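# Move three cart bottles upright into fridge and close it

## Task

Carry each of the three bottles from the cart into the refrigerator and leave it standing upright, then close the refrigerator door completely. It fails if a glass bottle drops any real distance, if the door is swung open or closed hard, or if the robot tips over or is left leaning. Nothing may still be gripped or touched by the robot at the end, and nothing may stay in place only because the robot holds it. Release everything and back away at the finish.

## Robot and tools

Robot: a Hello Robot Stretch 3 with one arm. It has a two-wheeled base (0.33 m long, 0.34 m wide), a lift that moves the arm up and down a mast, and an arm that telescopes out to the robot's RIGHT side. The base cannot slide sideways. To move the gripper forward or back you drive the base. Turning in place pivots about the point midway between the wheels, 0.05 m behind the front edge. With the arm in and the wrist folded, a turn sweeps a 0.28 m radius. An unfolded, level wrist reaches beyond that.

Frames: the base frame has its origin on the floor between the drive wheels, with x forward, y left and z up. hand_pose is reported in this frame, at the point where closed fingertips meet. The odometry frame is the base frame as it was at the start. Heading is positive to the left and runs from -3.142 to 3.142.

execute_actions takes "actions", a list run in order. An empty list just reports the state and images. Each action can have:
- "robot": one command, or a queue of up to 8 commands run one after another. A queue item can also be {"pause_s": s}, with at most 15 s.
- "steps": control steps to spend, 1 to 450 at 30 per second. Default is 1. {"steps": n} alone just waits.
- "until": an early exit test, allowed only together with steps.

A command can hold "base", "joints" and "contact_limits". Base takes exactly one key, and its goal is an offset from where the base stands when that command begins. Use translate_m for metres straight ahead (positive forward, |value| up to 1), or rotate_rad for radians in place (positive is counter-clockwise from above, |value| up to 3.2).

Joints are absolute targets, given by name. Any joint left unnamed keeps its previous goal.
- lift_m: 0 to 1.1 m, the arm's height.
- arm_m: 0 to 0.52 m, the extension.
- wrist_yaw_rad: -1.345 to 4.42. 0 points along the arm, positive swings toward the front, 3.0 is folded over the base.
- wrist_pitch_rad: -1.57 to 0.451. Negative tips the fingertips down.
- wrist_roll_rad: -2.911 to 2.911.
- gripper_m: -0.089 to 0.179, larger is wider. The real fingertip gap is smaller than this value: about 0.007 less when nearly closed and 0.025 less when fully open.
- head_pan_rad: -3.953 to 1.73. -1.57 looks along the arm.
- head_tilt_rad: -1.53 to 0.419. Negative looks down.

"contact_limits": {"arm_m": effort%} sets how hard the arm may push before it stops, from 1 to 100. It lasts until the arm's next command.

{"robot": {"stop": true}} brakes everything and clears the queue. A new command takes over at once: the joints it names retarget, and any older queue is dropped.

The base goes fast (0.30 m/s, 1.9 rad/s) only when the arm is stowed: lift_m < 0.30, arm_m < 0.03 and wrist_yaw_rad > 2.54. Otherwise it is limited to 0.10 m/s and 0.63 rad/s.

Waiting: {"robot": {...}, "steps": 450, "until": {"robot": {"status": "ended"}}} returns once nothing reads moving and no queue is running. It also returns at once if the command is refused. Other until tests compare fields, for example "lift_m": [">", 0.3] or "base_status": ["!=", "moving"]. Using "any" instead of "robot" triggers when any one motion ends.

Gripping: to grasp, command gripper_m below the object's width. To release, open at least 0.02 beyond the point where the fingertips touched. Neither the gripper reading nor "done" shows that you are holding anything, so check with the cameras. A very hard squeeze makes a stall guard ease off, and the object may then slip.

Wrist safety: fold or unfold the wrist only when lift_m is 0.32 to 0.95, pitch is -0.4 and roll is about 0. Once folded, the lift may go down to 0.25. If yaw is below -0.4, keep pitch at -0.5 or lower.

Balance: pushing on something rigid with the gripper higher than about 0.45 m can tip the robot. The risk grows after a contact_stop, with raised contact limits, and when driving while the gripper holds or hooks something fixed. Snagging furniture while driving, especially in reverse, is another cause. If base_tilt shows a lean, reverse the last move in small steps and free the gripper. Lower the lift to about 0.2 if the lean persists.

Result lines:
- base_status shows progress in brackets (moved of goal).
- joint_goals and joint_status give each joint's target and state: moving, done, off_target, contact_stop, time_out, stopped, not_commanded or torque_fault.
- measured_speeds.
- refusals, queue (idle, running, done, dropped, stopped) and queue_left.
- on_its_own appears when the robot changed a goal itself, a joint is slack or off, an effort at rest is unusual, or the tilt exceeds 3 degrees.
- Lines starting refused: or dropped: count actions and commands from 0.
- A contact_stop leaves that joint slack until you command it again. A wrist servo overloaded for several seconds switches off for 10 s.
- lidar_m gives 12 distances in 30-degree sectors, starting straight ahead and going counter-clockwise, measured 0.17 m above the floor. It cannot see glass.
- wrist_depth_mm and head_depth_mm are 7x7 median depth grids.
- motor_effort is in percent, with peak values in brackets.
- base_tilt is in degrees.

zoom_image: {"camera": head_camera|nav_camera|wrist_camera, "region": [x0,y0,x1,y1]} in pixels, at most 504x504. It shows a closer view of that camera's latest image.

finished_scene {"scene": n} ends the scene and cannot be undone. Commands keep running in the hold that follows, and then everything is braked. So let all motion finish first, with the bottles released and the gripper clear.

Avoid: dropping glass bottles, swinging the door fast, hard pushes, and leaving objects touched or held. The simulation keeps running while you think, and loose objects may occasionally be bumped.

Each tool is called after "Request:" by a JSON object that holds its "method" and its "body".

## Session

Request:
{"method": "execute_actions", "body": {"actions": []}}

Scene clock: 0.00 s.
robot.base_odometry: x=+0.000 y=+0.000 heading=+0.000 (m, m, rad; robot's odometry frame)
robot.turned_by_wheels: +0.000 (rad since the last result)
robot.turned_by_imu: +0.000 (rad since the last result)
robot.base_tilt: forward=+1.2 right=+0.1 (deg)
robot.lidar_m: 1.22 1.13 1.14 1.43 1.19 1.27 1.54 1.57 2.64 1.70 1.12 1.57
robot.head_depth_mm: 1674 1676 1668 1666 1661 1389 955 / 1690 1720 1775 1778 1794 1376 983 / 1513 1545 1577 1608 1637 1359 1083 / 1381 1401 1434 1453 1476 1351 1536 / 1265 1285 1314 1318 1351 1363 1397 / 1168 1182 1199 1227 1230 1256 1282 / 1061 1085 1088 1098 1107 1127 1140
robot.base_status: not_commanded
robot.joint_positions: lift_m=+0.478 arm_m=-0.001 wrist_yaw_rad=+2.851 wrist_pitch_rad=-0.439 wrist_roll_rad=-0.010 gripper_m=+0.037 head_pan_rad=+0.010 head_tilt_rad=-0.022
robot.joint_goals: lift_m=+0.478 arm_m=-0.001 wrist_yaw_rad=+2.851 wrist_pitch_rad=-0.439 wrist_roll_rad=-0.010 gripper_m=+0.037 head_pan_rad=+0.010 head_tilt_rad=-0.022
robot.joint_status: lift_m=not_commanded arm_m=not_commanded wrist_yaw_rad=not_commanded wrist_pitch_rad=not_commanded wrist_roll_rad=not_commanded gripper_m=not_commanded head_pan_rad=not_commanded head_tilt_rad=not_commanded
robot.measured_speeds: translate_m=+0.000 rotate_rad=+0.000 lift_m=+0.000 arm_m=+0.000 wrist_yaw_rad=+0.000 wrist_pitch_rad=+0.000 wrist_roll_rad=+0.000 head_pan_rad=+0.000 head_tilt_rad=+0.000
robot: refusals=0 queue=idle queue_left=0
robot.motor_effort: left_wheel=+0 right_wheel=+0 lift_m=+35 arm_m=-1 wrist_yaw_rad=-1 wrist_pitch_rad=+7 wrist_roll_rad=+0 gripper_m=+0 head_pan_rad=+1 head_tilt_rad=+1 (%)
robot.hand_pose: x=+0.0422 y=+0.0685 z=+0.4861 quat_wxyz=(+0.252, +0.702, +0.054, +0.664) (m; robot's base frame)
robot.wrist_depth_mm: - - - - - 984 850 / - - - - - - 900 / 1000 - - - - - 949 / - - - - - - 981 / 828 - 883 869 897 886 883 / 726 - - 735 - 744 770 / 630 626 637 636 640 647 652
pictures: head_camera (sideways: a quarter turn clockwise sets it upright), nav_camera (sideways: a quarter turn counterclockwise sets it upright), wrist_camera
Images, in order (width x height): head_camera 896x504, nav_camera 672x504, wrist_camera 644x364.

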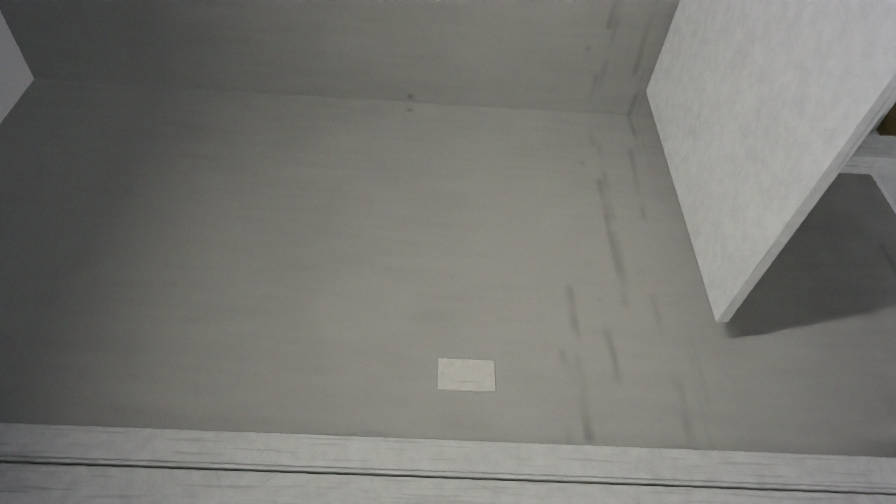

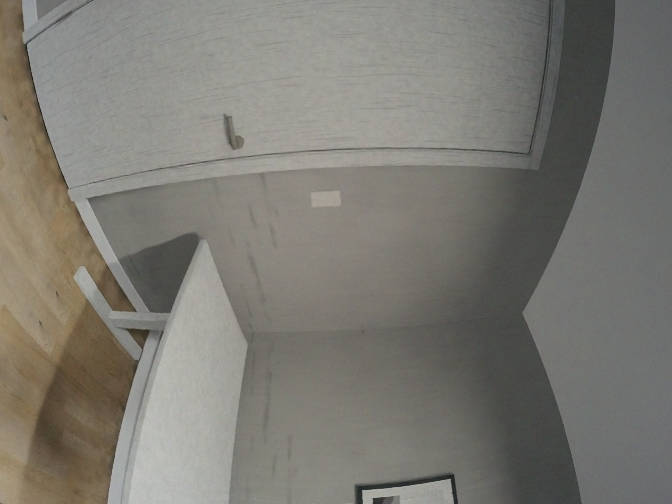

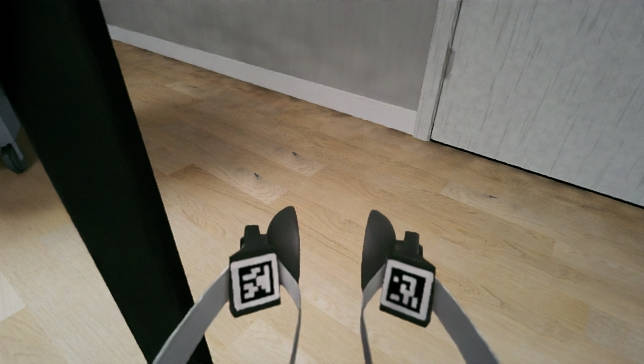

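Request:
{"method": "execute_actions", "body": {"actions": [{"robot":{"joints":{"head_pan_rad":-2.0,"head_tilt_rad":-0.5}},"steps":450,"until":{"robot":{"status":"ended"}}}]}}

Request:
{"method": "execute_actions", "body": {"actions": [{"robot":{"joints":{"head_pan_rad":-3.6}},"steps":450,"until":{"robot":{"status":"ended"}}}]}}

Scene clock: 7.50 s.
robot.base_odometry: x=+0.000 y=+0.000 heading=+0.000 (m, m, rad; robot's odometry frame)
robot.turned_by_wheels: +0.000 (rad since the last result)
robot.turned_by_imu: +0.001 (rad since the last result)
robot.base_tilt: forward=+1.1 right=+0.1 (deg)
robot.lidar_m: 1.23 1.13 1.14 1.43 1.19 1.28 1.53 1.56 2.65 1.71 1.12 1.56
robot.head_depth_mm: 2128 2293 2458 2630 1978 1560 1296 / 2221 2403 2566 2749 1975 1557 1288 / 2321 2507 2711 2644 1950 1537 1280 / 2418 2641 2882 2616 1944 1512 1272 / 2433 2638 2871 2596 1919 1513 1270 / 2130 2267 2421 2477 1890 1521 1258 / 1851 1982 2109 2224 1877 1498 1251
robot.base_status: not_commanded
robot.joint_positions: lift_m=+0.478 arm_m=-0.001 wrist_yaw_rad=+2.851 wrist_pitch_rad=-0.439 wrist_roll_rad=-0.010 gripper_m=+0.037 head_pan_rad=-1.993 head_tilt_rad=-0.494
robot.joint_goals: lift_m=+0.478 arm_m=-0.001 wrist_yaw_rad=+2.851 wrist_pitch_rad=-0.439 wrist_roll_rad=-0.010 gripper_m=+0.037 head_pan_rad=-2.000 head_tilt_rad=-0.500
robot.joint_status: lift_m=not_commanded arm_m=not_commanded wrist_yaw_rad=not_commanded wrist_pitch_rad=not_commanded wrist_roll_rad=not_commanded gripper_m=not_commanded head_pan_rad=done head_tilt_rad=done
robot.measured_speeds: translate_m=+0.000 rotate_rad=+0.000 lift_m=+0.000 arm_m=+0.000 wrist_yaw_rad=+0.000 wrist_pitch_rad=+0.000 wrist_roll_rad=+0.000 head_pan_rad=+0.000 head_tilt_rad=+0.000
robot: refusals=0 queue=done queue_left=0
robot.motor_effort: left_wheel=+0(0) right_wheel=+0(0) lift_m=+36(35) arm_m=+0(0) wrist_yaw_rad=+0(1) wrist_pitch_rad=+7(7) wrist_roll_rad=+0(0) gripper_m=+0(1) head_pan_rad=-2(34) head_tilt_rad=-3(25) (%)
robot.hand_pose: x=+0.0422 y=+0.0685 z=+0.4861 quat_wxyz=(+0.252, +0.702, +0.054, +0.664) (m; robot's base frame)
robot.wrist_depth_mm: - - - - - 960 856 / - - - - - - 901 / 986 - - - - - 937 / 987 - - - - - 989 / 857 - 882 869 907 889 900 / 723 - - 726 - 748 754 / 629 624 638 641 624 646 656
pictures: head_camera (sideways: a quarter turn clockwise sets it upright), nav_camera (sideways: a quarter turn counterclockwise sets it upright), wrist_camera
Images, in order (width x height): head_camera 896x504, nav_camera 672x504, wrist_camera 644x364.

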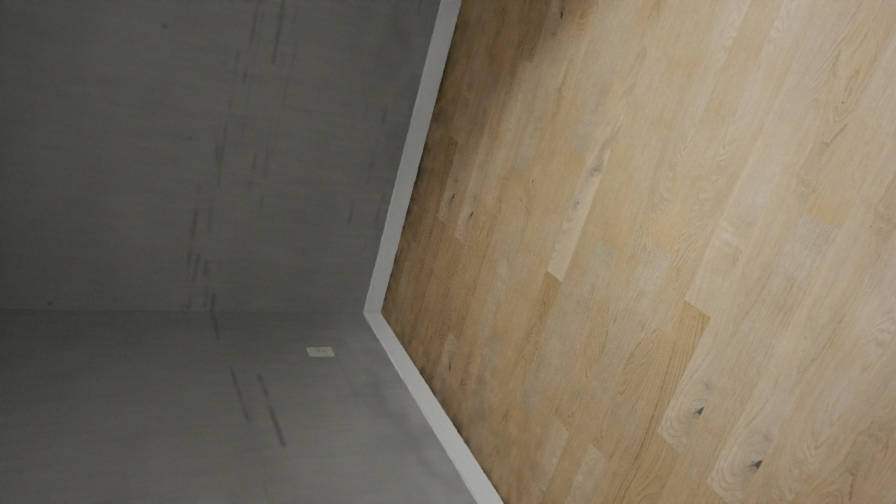

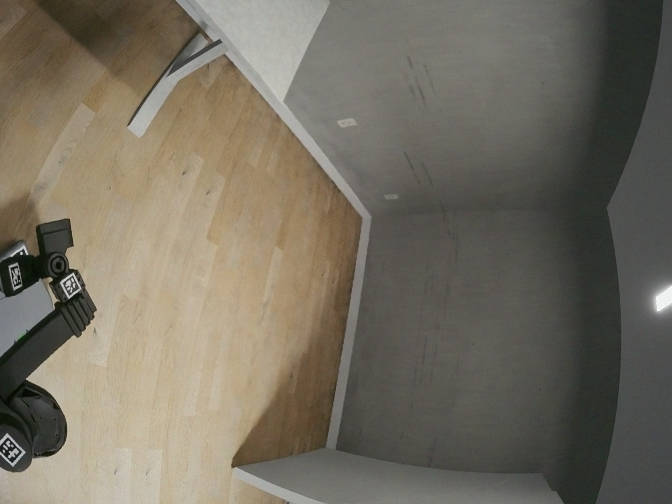

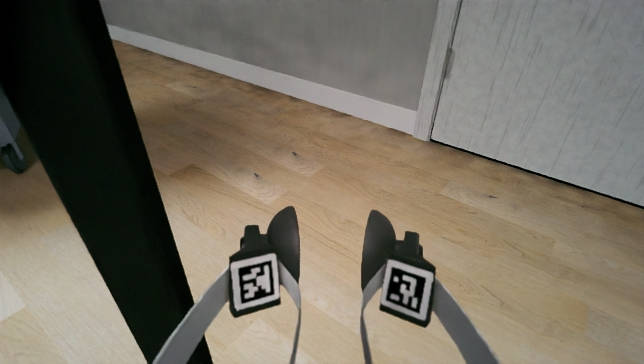

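Scene clock: 8.90 s.
robot.base_odometry: x=+0.000 y=+0.000 heading=+0.000 (m, m, rad; robot's odometry frame)
robot.turned_by_wheels: +0.000 (rad since the last result)
robot.turned_by_imu: +0.000 (rad since the last result)
robot.base_tilt: forward=+1.2 right=+0.1 (deg)
robot.lidar_m: 1.23 1.13 1.14 1.43 1.19 1.27 1.53 1.57 2.64 1.71 1.12 1.57
robot.head_depth_mm: 2579 2778 1422 1579 1575 1471 1320 / 2687 2936 1540 1717 1681 1549 1282 / 2801 3050 3237 2284 1793 1539 1284 / 2923 3226 3442 2593 1928 1520 1265 / 3037 3357 3592 2553 1884 1517 1261 / 3232 3482 3650 2536 1905 1520 1247 / 3256 3399 3484 2498 1864 1496 1239
robot.base_status: not_commanded
robot.joint_positions: lift_m=+0.478 arm_m=-0.001 wrist_yaw_rad=+2.851 wrist_pitch_rad=-0.439 wrist_roll_rad=-0.010 gripper_m=+0.037 head_pan_rad=-3.593 head_tilt_rad=-0.494
robot.joint_goals: lift_m=+0.478 arm_m=-0.001 wrist_yaw_rad=+2.851 wrist_pitch_rad=-0.439 wrist_roll_rad=-0.010 gripper_m=+0.037 head_pan_rad=-3.600 head_tilt_rad=-0.500
robot.joint_status: lift_m=not_commanded arm_m=not_commanded wrist_yaw_rad=not_commanded wrist_pitch_rad=not_commanded wrist_roll_rad=not_commanded gripper_m=not_commanded head_pan_rad=done head_tilt_rad=done
robot.measured_speeds: translate_m=+0.000 rotate_rad=+0.000 lift_m=+0.000 arm_m=+0.000 wrist_yaw_rad=+0.000 wrist_pitch_rad=+0.000 wrist_roll_rad=+0.000 head_pan_rad=+0.000 head_tilt_rad=+0.000
robot: refusals=0 queue=done queue_left=0
robot.motor_effort: left_wheel=+0(0) right_wheel=+0(0) lift_m=+36(35) arm_m=+0(0) wrist_yaw_rad=+0(1) wrist_pitch_rad=+7(7) wrist_roll_rad=+0(0) gripper_m=+0(0) head_pan_rad=-3(33) head_tilt_rad=-3(4) (%)
robot.hand_pose: x=+0.0422 y=+0.0685 z=+0.4861 quat_wxyz=(+0.252, +0.702, +0.054, +0.664) (m; robot's base frame)
robot.wrist_depth_mm: - - - - - 963 849 / - - - - - - 897 / 976 - - - - - 962 / 994 - - - - - 984 / 849 - 886 885 892 889 882 / 727 - - 719 - 757 747 / 628 624 635 638 639 647 660
pictures: head_camera (sideways: a quarter turn clockwise sets it upright), nav_camera (sideways: a quarter turn counterclockwise sets it upright), wrist_camera
Images, in order (width x height): head_camera 896x504, nav_camera 672x504, wrist_camera 644x364.

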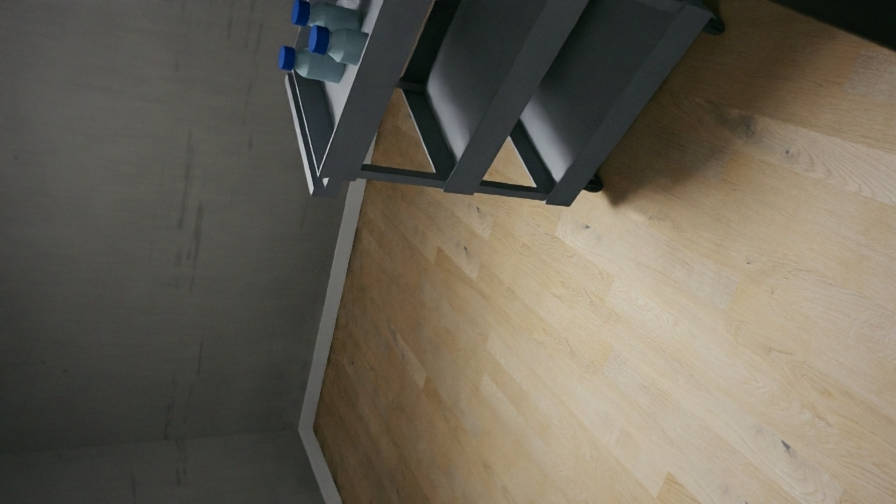

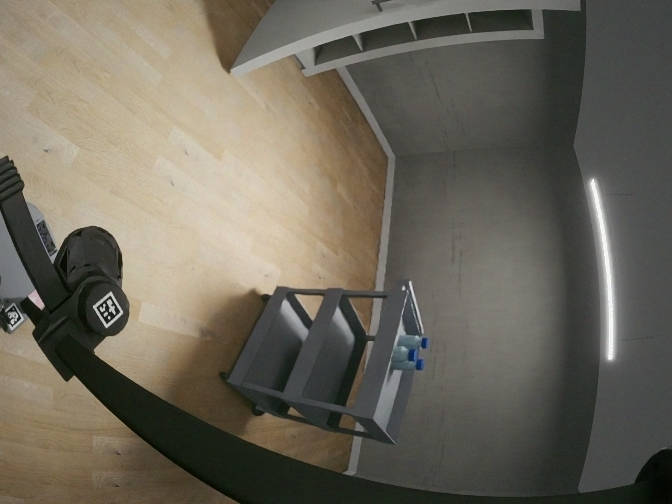

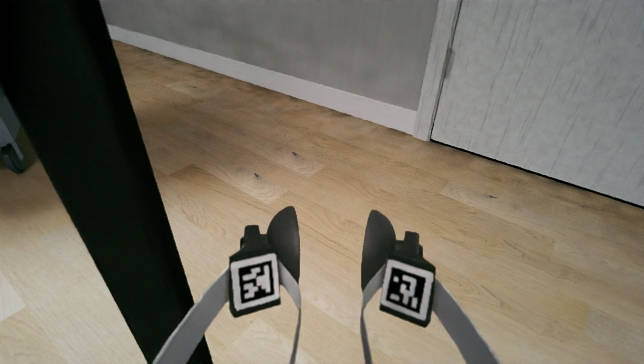

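Request:
{"method": "execute_actions", "body": {"actions": [{"robot":[{"joints":{"lift_m":0.27,"head_pan_rad":-1.57,"head_tilt_rad":-0.7}},{"base":{"rotate_rad":2.9}},{"base":{"translate_m":1.0}},{"base":{"rotate_rad":0.55},"joints":{"lift_m":0.9}}],"steps":450,"until":{"robot":{"status":"ended"}}}]}}

Request:
{"method": "execute_actions", "body": {"actions": [{"robot":{"joints":{"head_pan_rad":0.3,"head_tilt_rad":-0.4}},"steps":450,"until":{"robot":{"status":"ended"}}}]}}

Scene clock: 37.20 s.
robot.base_odometry: x=-0.971 y=+0.239 heading=-2.833 (m, m, rad; robot's odometry frame)
robot.turned_by_wheels: +3.450 (rad since the last result)
robot.turned_by_imu: +3.486 (rad since the last result)
robot.base_tilt: forward=+1.2 right=+0.0 (deg)
robot.lidar_m: 1.53 0.81 2.20 2.38 2.37 2.16 1.76 1.74 0.62 0.60 2.41 2.56
robot.head_depth_mm: 2221 2357 1031 759 1037 1257 1201 / 2384 2669 879 766 1028 1253 1218 / 2290 2623 921 820 1044 1246 1203 / 2216 2455 915 752 1031 1241 1200 / 2113 2385 960 802 1502 1274 - / 2038 2275 2463 1876 1569 1324 1145 / 1967 2156 2376 1909 1558 1308 1142
robot.base_status: done (rotate_rad +0.5499 of +0.5500)
robot.joint_positions: lift_m=+0.705 arm_m=-0.001 wrist_yaw_rad=+2.851 wrist_pitch_rad=-0.441 wrist_roll_rad=-0.010 gripper_m=+0.037 head_pan_rad=-1.577 head_tilt_rad=-0.692
robot.joint_goals: lift_m=+0.900 arm_m=-0.001 wrist_yaw_rad=+2.851 wrist_pitch_rad=-0.441 wrist_roll_rad=-0.010 gripper_m=+0.037 head_pan_rad=-1.570 head_tilt_rad=-0.700
robot.joint_status: lift_m=moving arm_m=not_commanded wrist_yaw_rad=not_commanded wrist_pitch_rad=not_commanded wrist_roll_rad=not_commanded gripper_m=not_commanded head_pan_rad=done head_tilt_rad=done
robot.measured_speeds: translate_m=+0.000 rotate_rad=+0.000 lift_m=+0.110 arm_m=+0.000 wrist_yaw_rad=+0.000 wrist_pitch_rad=+0.000 wrist_roll_rad=+0.000 head_pan_rad=+0.000 head_tilt_rad=+0.000
robot: refusals=0 queue=running queue_left=0
robot.motor_effort: left_wheel=-2(9) right_wheel=+2(7) lift_m=+41(46) arm_m=-1(1) wrist_yaw_rad=+0(1) wrist_pitch_rad=+8(8) wrist_roll_rad=+0(0) gripper_m=+0(0) head_pan_rad=+3(30) head_tilt_rad=-5(20) (%)
robot.hand_pose: x=+0.0421 y=+0.0683 z=+0.7127 quat_wxyz=(+0.253, +0.701, +0.055, +0.664) (m; robot's base frame)
robot.wrist_depth_mm: - - - - - - - / - - - - - - 676 / - - - - - - 727 / - - - - - - 886 / - - - - - - - / - - - - - 995 - / 876 847 866 873 879 896 885
pictures: head_camera (sideways: a quarter turn clockwise sets it upright), nav_camera (sideways: a quarter turn counterclockwise sets it upright), wrist_camera
Images, in order (width x height): head_camera 896x504, nav_camera 672x504, wrist_camera 644x364.

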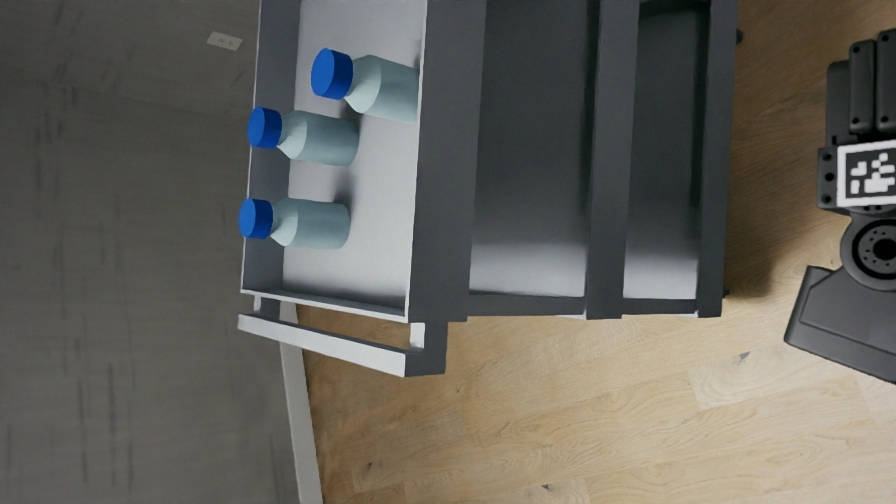

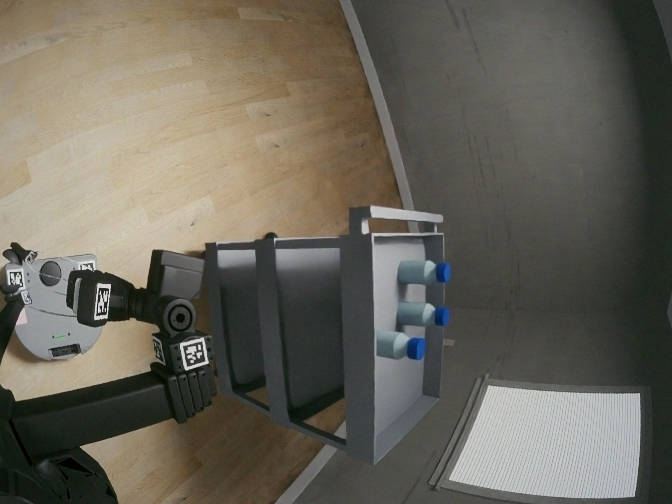

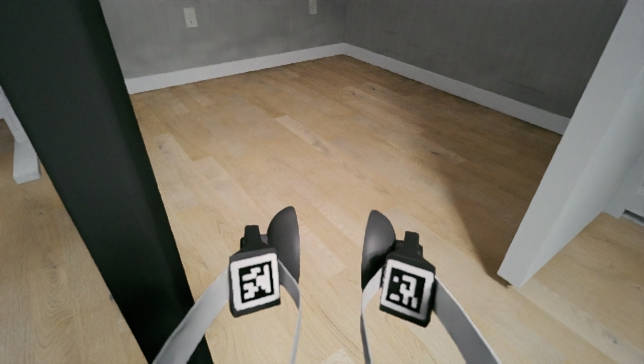

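Scene clock: 39.43 s.
robot.base_odometry: x=-0.971 y=+0.239 heading=-2.833 (m, m, rad; robot's odometry frame)
robot.turned_by_wheels: +0.000 (rad since the last result)
robot.turned_by_imu: +0.001 (rad since the last result)
robot.base_tilt: forward=+1.2 right=+0.2 (deg)
robot.lidar_m: 1.53 0.82 2.20 2.39 2.37 2.15 1.76 1.75 0.62 0.60 2.41 2.56
robot.head_depth_mm: 1747 1896 2054 2241 2242 1695 1364 / 1285 1379 2021 2226 2195 1686 1352 / 1568 1646 1628 1641 1818 1679 1346 / 1569 1725 1798 1959 1947 1661 1323 / 1560 1689 1787 1899 1933 1630 1333 / 1169 1198 1206 1231 1232 1250 1264 / 630 682 732 811 922 1506 1281
robot.base_status: done (rotate_rad +0.5499 of +0.5500)
robot.joint_positions: lift_m=+0.900 arm_m=-0.001 wrist_yaw_rad=+2.851 wrist_pitch_rad=-0.441 wrist_roll_rad=-0.010 gripper_m=+0.037 head_pan_rad=+0.293 head_tilt_rad=-0.409
robot.joint_goals: lift_m=+0.900 arm_m=-0.001 wrist_yaw_rad=+2.851 wrist_pitch_rad=-0.441 wrist_roll_rad=-0.010 gripper_m=+0.037 head_pan_rad=+0.300 head_tilt_rad=-0.400
robot.joint_status: lift_m=done arm_m=not_commanded wrist_yaw_rad=not_commanded wrist_pitch_rad=not_commanded wrist_roll_rad=not_commanded gripper_m=not_commanded head_pan_rad=done head_tilt_rad=done
robot.measured_speeds: translate_m=+0.000 rotate_rad=+0.000 lift_m=+0.000 arm_m=+0.000 wrist_yaw_rad=+0.000 wrist_pitch_rad=+0.000 wrist_roll_rad=+0.000 head_pan_rad=+0.000 head_tilt_rad=+0.000
robot: refusals=0 queue=done queue_left=0
robot.motor_effort: left_wheel=-2(2) right_wheel=+2(1) lift_m=+42(41) arm_m=-1(1) wrist_yaw_rad=-1(0) wrist_pitch_rad=+8(8) wrist_roll_rad=+0(0) gripper_m=+0(1) head_pan_rad=+3(30) head_tilt_rad=+4(24) (%)
robot.hand_pose: x=+0.0421 y=+0.0683 z=+0.9074 quat_wxyz=(+0.253, +0.701, +0.055, +0.664) (m; robot's base frame)
robot.wrist_depth_mm: - - - - - - - / - - - - - - 659 / - - - - - - 722 / - - - - - - 899 / - - - - - - - / - - - - - - - / - - - - - - -
pictures: head_camera (sideways: a quarter turn clockwise sets it upright), nav_camera (sideways: a quarter turn counterclockwise sets it upright), wrist_camera
Images, in order (width x height): head_camera 896x504, nav_camera 672x504, wrist_camera 644x364.

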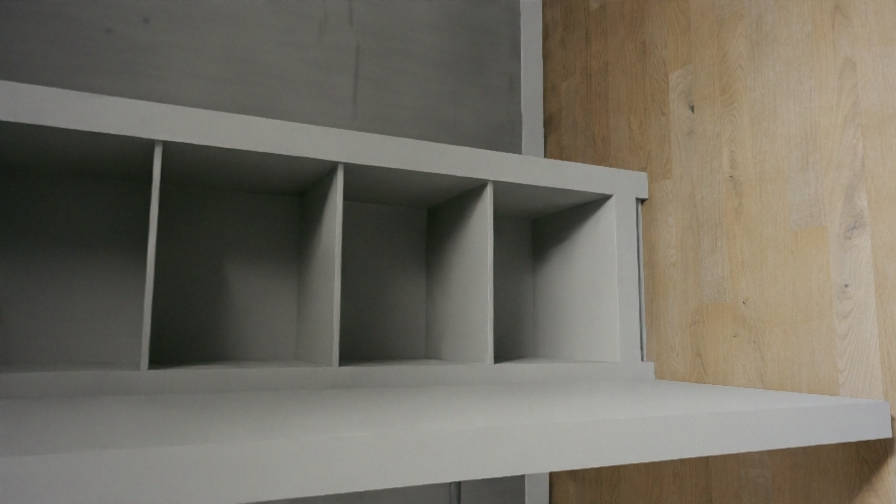

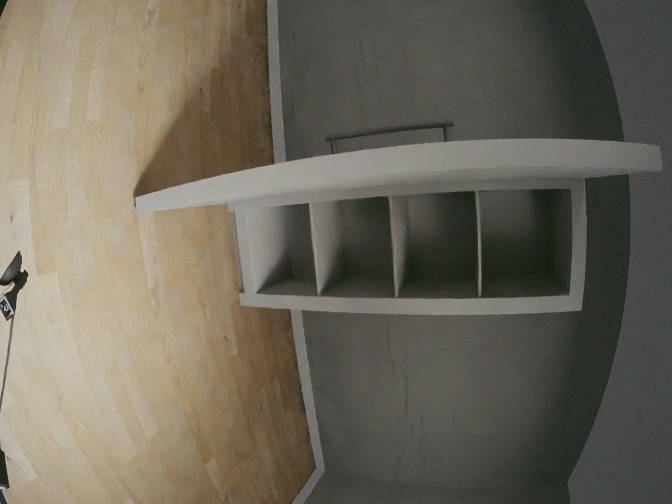

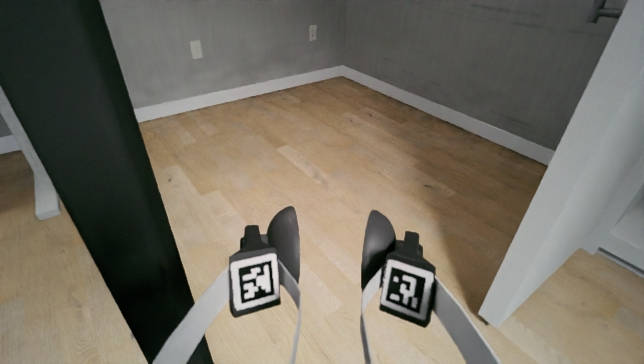

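Request:
{"method": "execute_actions", "body": {"actions": [{"robot":[{"base":{"translate_m":-0.04},"joints":{"head_pan_rad":-1.57,"head_tilt_rad":-0.6,"wrist_yaw_rad":0,"wrist_pitch_rad":-0.4,"wrist_roll_rad":0,"gripper_m":0.14,"lift_m":0.94}},{"joints":{"arm_m":0.3}}],"steps":450,"until":{"robot":{"status":"ended"}}}]}}

Scene clock: 52.77 s.
robot.base_odometry: x=-0.933 y=+0.251 heading=-2.833 (m, m, rad; robot's odometry frame)
robot.turned_by_wheels: +0.000 (rad since the last result)
robot.turned_by_imu: +0.002 (rad since the last result)
robot.base_tilt: forward=+1.1 right=+0.1 (deg)
robot.lidar_m: 1.56 0.85 2.25 2.37 2.35 2.12 1.72 1.70 0.62 0.60 2.42 2.61
robot.head_depth_mm: 2185 2278 2306 - 1067 1176 1159 / 2357 2597 - 747 1055 998 1157 / 2289 2528 - 778 1047 1173 1161 / 2167 2419 2588 721 1068 1167 1151 / 2075 2322 2477 833 1001 1018 1151 / 2031 2199 2485 2023 1704 1387 1192 / 1951 2143 2374 2136 1677 1401 1173
robot.base_status: done (translate_m -0.0400 of -0.0400)
robot.joint_positions: lift_m=+0.940 arm_m=+0.300 wrist_yaw_rad=+0.001 wrist_pitch_rad=-0.419 wrist_roll_rad=-0.003 gripper_m=+0.140 head_pan_rad=-1.563 head_tilt_rad=-0.593
robot.joint_goals: lift_m=+0.940 arm_m=+0.300 wrist_yaw_rad=+0.000 wrist_pitch_rad=-0.400 wrist_roll_rad=+0.000 gripper_m=+0.140 head_pan_rad=-1.570 head_tilt_rad=-0.600
robot.joint_status: lift_m=done arm_m=done wrist_yaw_rad=done wrist_pitch_rad=done wrist_roll_rad=done gripper_m=done head_pan_rad=done head_tilt_rad=done
robot.measured_speeds: translate_m=+0.000 rotate_rad=+0.000 lift_m=+0.000 arm_m=+0.000 wrist_yaw_rad=+0.000 wrist_pitch_rad=+0.000 wrist_roll_rad=+0.000 head_pan_rad=+0.000 head_tilt_rad=+0.000
robot: refusals=0 queue=done queue_left=0
robot.motor_effort: left_wheel=-2(9) right_wheel=+1(3) lift_m=+42(43) arm_m=+5(5) wrist_yaw_rad=-2(3) wrist_pitch_rad=+9(12) wrist_roll_rad=+1(2) gripper_m=+1(96) head_pan_rad=-2(28) head_tilt_rad=-4(21) (%)
robot.hand_pose: x=-0.0212 y=-0.6689 z=+0.9522 quat_wxyz=(+0.693, +0.148, -0.690, -0.147) (m; robot's base frame)
robot.wrist_depth_mm: - - - - - - - / - - - - - - - / - - 538 358 547 523 534 / - - 445 371 457 482 511 / - - 388 392 386 409 209 / - - 320 343 344 - 186 / - 240 288 295 298 284 194
pictures: head_camera (sideways: a quarter turn clockwise sets it upright), nav_camera (sideways: a quarter turn counterclockwise sets it upright), wrist_camera
Images, in order (width x height): head_camera 896x504, nav_camera 672x504, wrist_camera 644x364.

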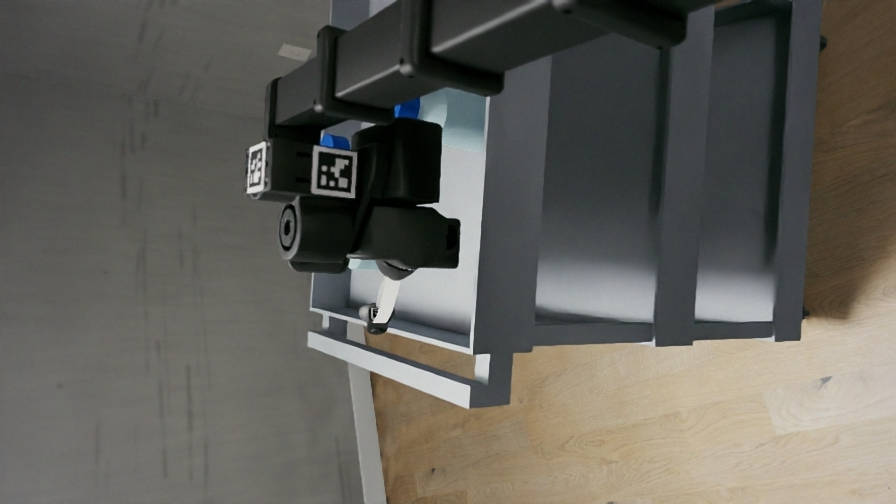

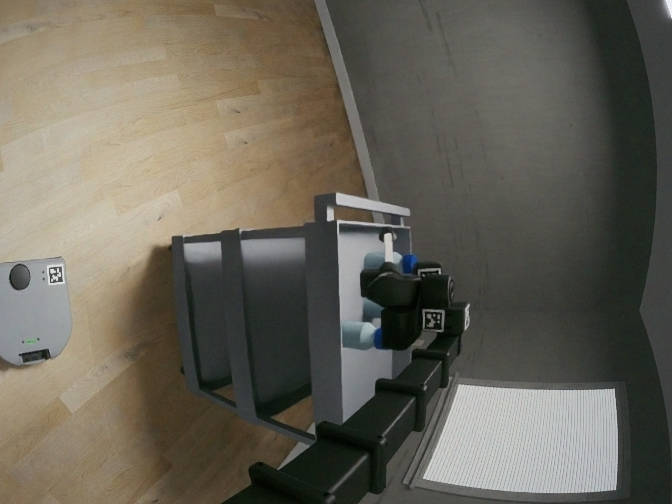

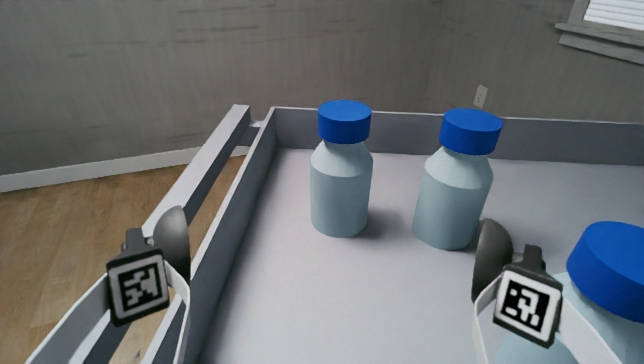

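Request:
{"method": "execute_actions", "body": {"actions": [{"robot":[{"base":{"translate_m":-0.01},"joints":{"arm_m":0.42,"gripper_m":0.12}},{"joints":{"lift_m":0.89}}],"steps":450,"until":{"robot":{"status":"ended"}}}]}}

Scene clock: 61.90 s.
robot.base_odometry: x=-0.923 y=+0.255 heading=-2.833 (m, m, rad; robot's odometry frame)
robot.turned_by_wheels: +0.000 (rad since the last result)
robot.turned_by_imu: +0.002 (rad since the last result)
robot.base_tilt: forward=+1.1 right=+0.1 (deg)
robot.lidar_m: 1.57 0.85 2.26 2.36 2.35 2.10 1.71 1.70 0.62 0.60 2.43 2.62
robot.head_depth_mm: 2179 2304 2250 966 - - 1160 / 2372 2571 2691 - 1059 1007 1153 / 2250 2537 - 848 1052 1167 1158 / 2161 2420 2604 836 1065 1161 1152 / 2115 2342 2487 840 1033 1041 1152 / 2042 2218 2435 1922 1700 1403 1184 / 1958 2123 2365 2179 1684 1389 1180
robot.base_status: done (translate_m -0.0100 of -0.0100)
robot.joint_positions: lift_m=+0.890 arm_m=+0.420 wrist_yaw_rad=+0.001 wrist_pitch_rad=-0.419 wrist_roll_rad=-0.003 gripper_m=+0.120 head_pan_rad=-1.563 head_tilt_rad=-0.593
robot.joint_goals: lift_m=+0.890 arm_m=+0.420 wrist_yaw_rad=+0.000 wrist_pitch_rad=-0.400 wrist_roll_rad=+0.000 gripper_m=+0.120 head_pan_rad=-1.570 head_tilt_rad=-0.600
robot.joint_status: lift_m=done arm_m=done wrist_yaw_rad=done wrist_pitch_rad=done wrist_roll_rad=done gripper_m=done head_pan_rad=done head_tilt_rad=done
robot.measured_speeds: translate_m=+0.000 rotate_rad=+0.000 lift_m=+0.000 arm_m=+0.000 wrist_yaw_rad=+0.000 wrist_pitch_rad=+0.000 wrist_roll_rad=+0.000 head_pan_rad=+0.000 head_tilt_rad=+0.000
robot: refusals=0 queue=done queue_left=0
robot.motor_effort: left_wheel=-2(7) right_wheel=+2(4) lift_m=+29(41) arm_m=+4(4) wrist_yaw_rad=-2(1) wrist_pitch_rad=+9(9) wrist_roll_rad=+1(1) gripper_m=+1(81) head_pan_rad=-3(2) head_tilt_rad=-3(4) (%)
robot.hand_pose: x=-0.0212 y=-0.7889 z=+0.9026 quat_wxyz=(+0.693, +0.148, -0.690, -0.147) (m; robot's base frame)
robot.wrist_depth_mm: - - - - - - - / - - - - - - - / - - 405 210 416 213 400 / - 304 368 229 406 215 398 / - 248 326 244 322 216 338 / 203 - 280 266 281 - 285 / 187 217 243 244 245 239 248
pictures: head_camera (sideways: a quarter turn clockwise sets it upright), nav_camera (sideways: a quarter turn counterclockwise sets it upright), wrist_camera
Images, in order (width x height): head_camera 896x504, nav_camera 672x504, wrist_camera 644x364.

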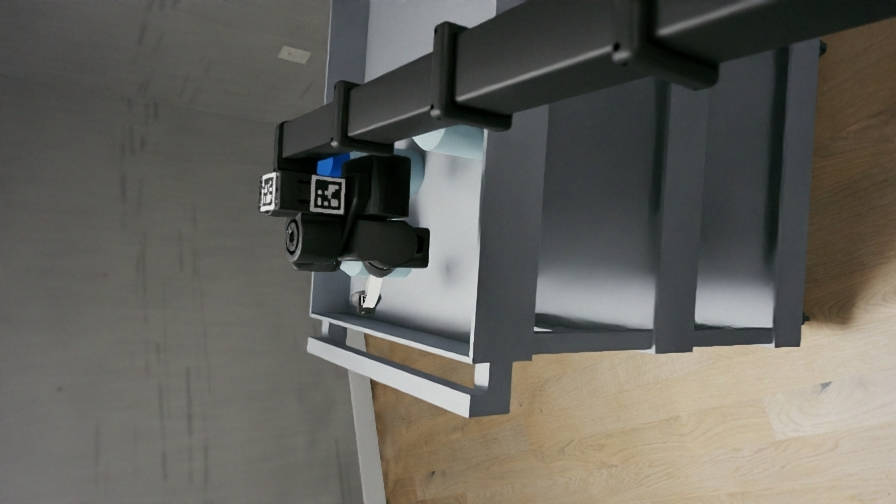

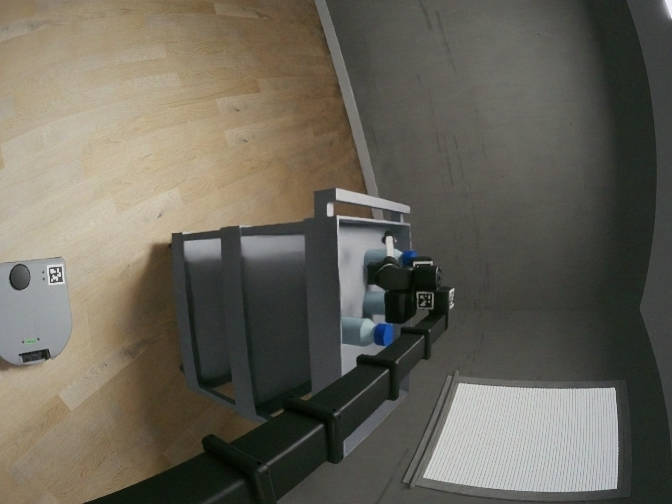

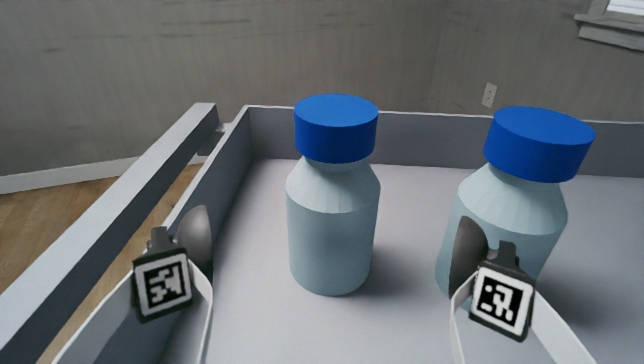

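Request:
{"method": "execute_actions", "body": {"actions": [{"robot":[{"joints":{"arm_m":0.47,"lift_m":0.86,"gripper_m":0.11}},{"joints":{"arm_m":0.52,"lift_m":0.835}}],"steps":450,"until":{"robot":{"status":"ended"}}}]}}

Scene clock: 70.13 s.
robot.base_odometry: x=-0.923 y=+0.255 heading=-2.833 (m, m, rad; robot's odometry frame)
robot.turned_by_wheels: +0.000 (rad since the last result)
robot.turned_by_imu: +0.001 (rad since the last result)
robot.base_tilt: forward=+1.1 right=+0.1 (deg)
robot.lidar_m: 1.58 0.86 2.26 2.37 2.35 2.10 1.71 1.70 0.62 0.60 2.43 2.63
robot.head_depth_mm: 2179 2264 2257 907 1068 - - / 2366 2546 2638 - - 1173 1146 / 2280 2552 2725 844 1052 1171 1156 / 2186 2435 2582 838 1074 1168 1149 / 2120 2335 2466 840 1040 1048 1149 / 2029 2250 2477 1934 1695 1399 1186 / 1918 2152 2341 2147 1698 1387 1172
robot.base_status: done (translate_m -0.0100 of -0.0100)
robot.joint_positions: lift_m=+0.835 arm_m=+0.519 wrist_yaw_rad=+0.001 wrist_pitch_rad=-0.419 wrist_roll_rad=-0.003 gripper_m=+0.110 head_pan_rad=-1.563 head_tilt_rad=-0.593
robot.joint_goals: lift_m=+0.835 arm_m=+0.520 wrist_yaw_rad=+0.000 wrist_pitch_rad=-0.400 wrist_roll_rad=+0.000 gripper_m=+0.110 head_pan_rad=-1.570 head_tilt_rad=-0.600
robot.joint_status: lift_m=done arm_m=done wrist_yaw_rad=done wrist_pitch_rad=done wrist_roll_rad=done gripper_m=done head_pan_rad=done head_tilt_rad=done
robot.measured_speeds: translate_m=+0.000 rotate_rad=+0.000 lift_m=+0.000 arm_m=+0.000 wrist_yaw_rad=+0.000 wrist_pitch_rad=+0.000 wrist_roll_rad=+0.000 head_pan_rad=+0.000 head_tilt_rad=+0.000
robot: refusals=0 queue=done queue_left=0
robot.motor_effort: left_wheel=-2(2) right_wheel=+2(2) lift_m=+28(31) arm_m=+4(6) wrist_yaw_rad=-2(2) wrist_pitch_rad=+9(9) wrist_roll_rad=+1(1) gripper_m=+1(52) head_pan_rad=-3(3) head_tilt_rad=-4(4) (%)
robot.hand_pose: x=-0.0212 y=-0.8878 z=+0.8476 quat_wxyz=(+0.693, +0.148, -0.690, -0.147) (m; robot's base frame)
robot.wrist_depth_mm: - - - - - - - / - - - 96 107 - - / - 243 301 93 104 298 290 / 195 215 292 111 286 314 301 / 179 180 232 113 124 255 122 / 145 171 201 117 135 149 120 / 140 179 183 135 181 177 123
pictures: head_camera (sideways: a quarter turn clockwise sets it upright), nav_camera (sideways: a quarter turn counterclockwise sets it upright), wrist_camera
Images, in order (width x height): head_camera 896x504, nav_camera 672x504, wrist_camera 644x364.

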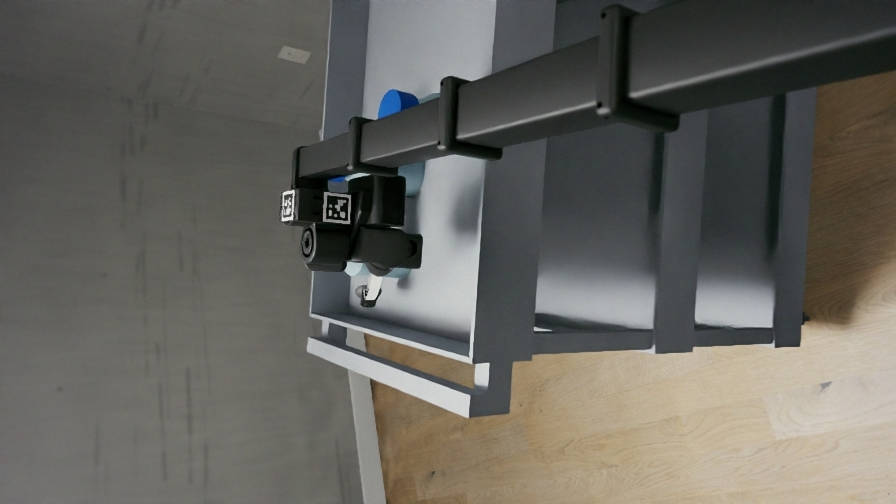

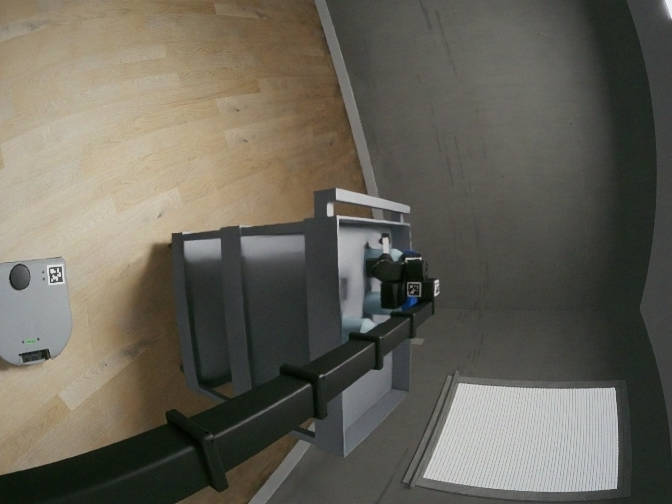

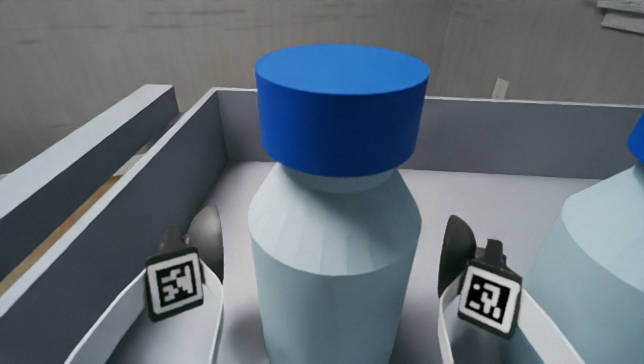

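Request:
{"method": "execute_actions", "body": {"actions": [{"robot":[{"joints":{"lift_m":0.822}},{"joints":{"gripper_m":0.0}},{"joints":{"lift_m":0.95}}],"steps":450,"until":{"robot":{"status":"ended"}}}]}}

Scene clock: 79.43 s.
robot.base_odometry: x=-0.923 y=+0.255 heading=-2.833 (m, m, rad; robot's odometry frame)
robot.turned_by_wheels: +0.000 (rad since the last result)
robot.turned_by_imu: +0.002 (rad since the last result)
robot.base_tilt: forward=+1.1 right=+0.1 (deg)
robot.lidar_m: 1.58 0.86 2.25 2.36 2.35 2.09 1.71 1.70 0.62 0.60 2.43 2.62
robot.head_depth_mm: 2201 2274 2273 - 1064 996 1161 / 2381 2582 - 742 1059 988 1154 / 2273 2458 970 875 1053 1171 1161 / 2169 2372 1068 876 1063 1169 1156 / 2093 2346 2445 842 1036 1043 1154 / 2037 2220 2465 1928 1704 1400 1191 / 1964 2168 2376 2158 1691 1390 1185
robot.base_status: done (translate_m -0.0100 of -0.0100)
robot.joint_positions: lift_m=+0.950 arm_m=+0.519 wrist_yaw_rad=+0.001 wrist_pitch_rad=-0.441 wrist_roll_rad=-0.003 gripper_m=+0.010 head_pan_rad=-1.563 head_tilt_rad=-0.593
robot.joint_goals: lift_m=+0.950 arm_m=+0.520 wrist_yaw_rad=+0.000 wrist_pitch_rad=-0.400 wrist_roll_rad=+0.000 gripper_m=+0.010 head_pan_rad=-1.570 head_tilt_rad=-0.600
robot.joint_status: lift_m=done arm_m=done wrist_yaw_rad=done wrist_pitch_rad=done wrist_roll_rad=done gripper_m=done head_pan_rad=done head_tilt_rad=done
robot.measured_speeds: translate_m=+0.000 rotate_rad=+0.000 lift_m=+0.000 arm_m=+0.000 wrist_yaw_rad=+0.000 wrist_pitch_rad=+0.000 wrist_roll_rad=+0.000 head_pan_rad=+0.000 head_tilt_rad=+0.000
robot: refusals=0 queue=done queue_left=0
robot.on_its_own: gripper_m is held at +0.010, not at your +0.000, by its stall guard, which is still easing
robot.motor_effort: left_wheel=-2(2) right_wheel=+1(1) lift_m=+45(46) arm_m=+4(4) wrist_yaw_rad=-1(2) wrist_pitch_rad=+20(21) wrist_roll_rad=+1(1) gripper_m=-3(100) head_pan_rad=-2(2) head_tilt_rad=-4(4) (%)
robot.hand_pose: x=-0.0213 y=-0.8850 z=+0.9572 quat_wxyz=(+0.691, +0.155, -0.689, -0.155) (m; robot's base frame)
robot.wrist_depth_mm: - - - 79 92 - - / - - - 82 88 - - / - - - 92 - - - / - - 364 100 112 - - / - - 301 101 107 371 361 / - 267 126 110 117 347 175 / - 239 288 126 288 180 152
pictures: head_camera (sideways: a quarter turn clockwise sets it upright), nav_camera (sideways: a quarter turn counterclockwise sets it upright), wrist_camera
Images, in order (width x height): head_camera 896x504, nav_camera 672x504, wrist_camera 644x364.

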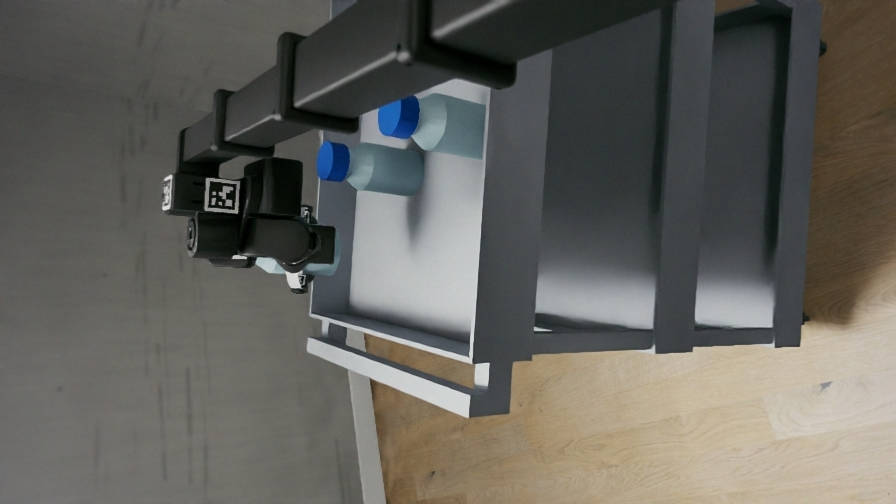

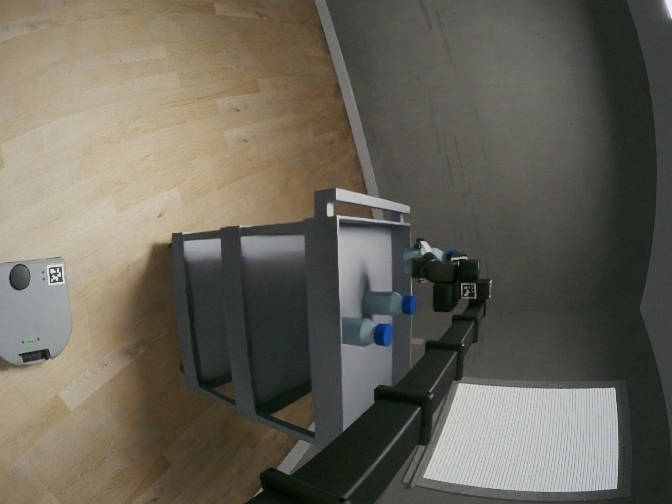

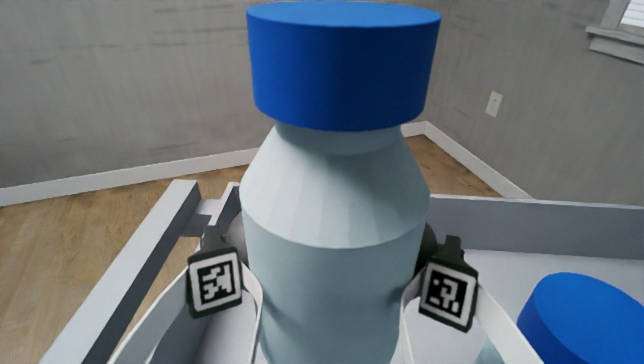

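Request:
{"method": "execute_actions", "body": {"actions": [{"robot":[{"joints":{"arm_m":0.0,"lift_m":1.03,"gripper_m":0.015,"head_tilt_rad":-0.45},"base":{"rotate_rad":0.2}},{"base":{"translate_m":0.95}},{"base":{"rotate_rad":1.85}}],"steps":450,"until":{"robot":{"status":"ended"}}},{"steps":450,"until":{"robot":{"status":"ended"}}}]}}

Scene clock: 106.40 s.
robot.base_odometry: x=-1.753 y=-0.208 heading=-0.784 (m, m, rad; robot's odometry frame)
robot.turned_by_wheels: +2.050 (rad since the last result)
robot.turned_by_imu: +2.082 (rad since the last result)
robot.base_tilt: forward=+1.1 right=+0.0 (deg)
robot.lidar_m: 0.27 2.34 2.67 1.19 1.15 2.29 2.25 1.50 0.64 0.66 0.35 0.27
robot.head_depth_mm: 801 870 921 - - - - / 798 881 966 878 - - - / 810 891 976 867 - - - / 820 897 982 850 - - - / 829 902 994 791 1068 913 1170 / 621 710 751 733 856 872 994 / 491 525 570 627 679 754 788
robot.base_status: done (rotate_rad +1.8499 of +1.8500)
robot.joint_positions: lift_m=+1.030 arm_m=+0.000 wrist_yaw_rad=+0.001 wrist_pitch_rad=-0.442 wrist_roll_rad=-0.003 gripper_m=+0.019 head_pan_rad=-1.563 head_tilt_rad=-0.458
robot.joint_goals: lift_m=+1.030 arm_m=+0.000 wrist_yaw_rad=+0.000 wrist_pitch_rad=-0.400 wrist_roll_rad=+0.000 gripper_m=+0.018 head_pan_rad=-1.570 head_tilt_rad=-0.450
robot.joint_status: lift_m=done arm_m=done wrist_yaw_rad=done wrist_pitch_rad=done wrist_roll_rad=done gripper_m=off_target head_pan_rad=done head_tilt_rad=done
robot.measured_speeds: translate_m=+0.000 rotate_rad=+0.000 lift_m=+0.000 arm_m=+0.000 wrist_yaw_rad=+0.000 wrist_pitch_rad=+0.000 wrist_roll_rad=+0.000 head_pan_rad=+0.000 head_tilt_rad=+0.000
robot: refusals=0 queue=done queue_left=0
robot.motor_effort: left_wheel=-3(11) right_wheel=+2(8) lift_m=+44(47) arm_m=-4(3) wrist_yaw_rad=-2(3) wrist_pitch_rad=+21(21) wrist_roll_rad=+1(1) gripper_m=-22(37) head_pan_rad=-2(3) head_tilt_rad=+3(15) (%)
robot.hand_pose: x=-0.0213 y=-0.3666 z=+1.0370 quat_wxyz=(+0.691, +0.156, -0.688, -0.155) (m; robot's base frame)
robot.wrist_depth_mm: 301 341 468 80 93 637 381 / 302 370 482 83 89 611 376 / 307 393 472 93 456 507 369 / 313 427 439 101 113 416 372 / 317 438 120 101 108 558 404 / 325 421 127 111 119 506 474 / 328 424 674 127 655 555 -
pictures: head_camera (sideways: a quarter turn clockwise sets it upright), nav_camera (sideways: a quarter turn counterclockwise sets it upright), wrist_camera
Images, in order (width x height): head_camera 896x504, nav_camera 672x504, wrist_camera 644x364.

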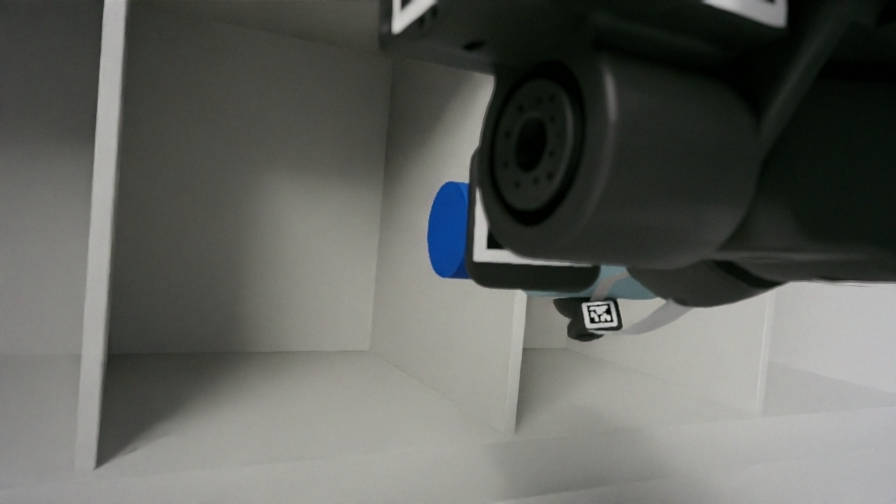

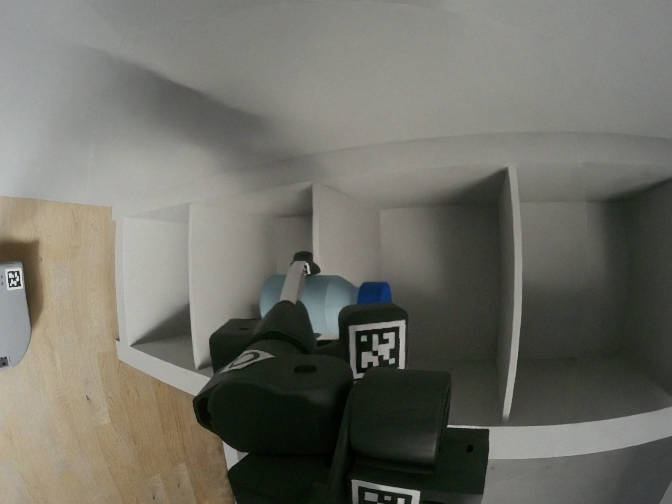

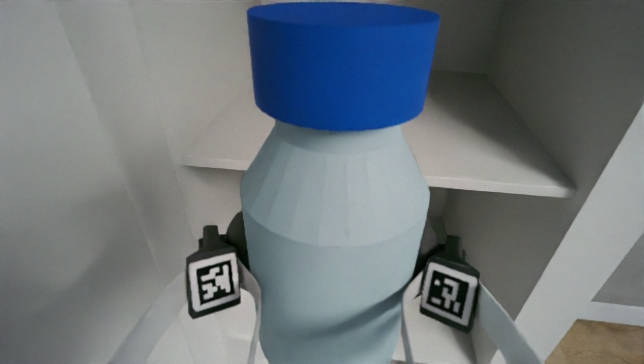

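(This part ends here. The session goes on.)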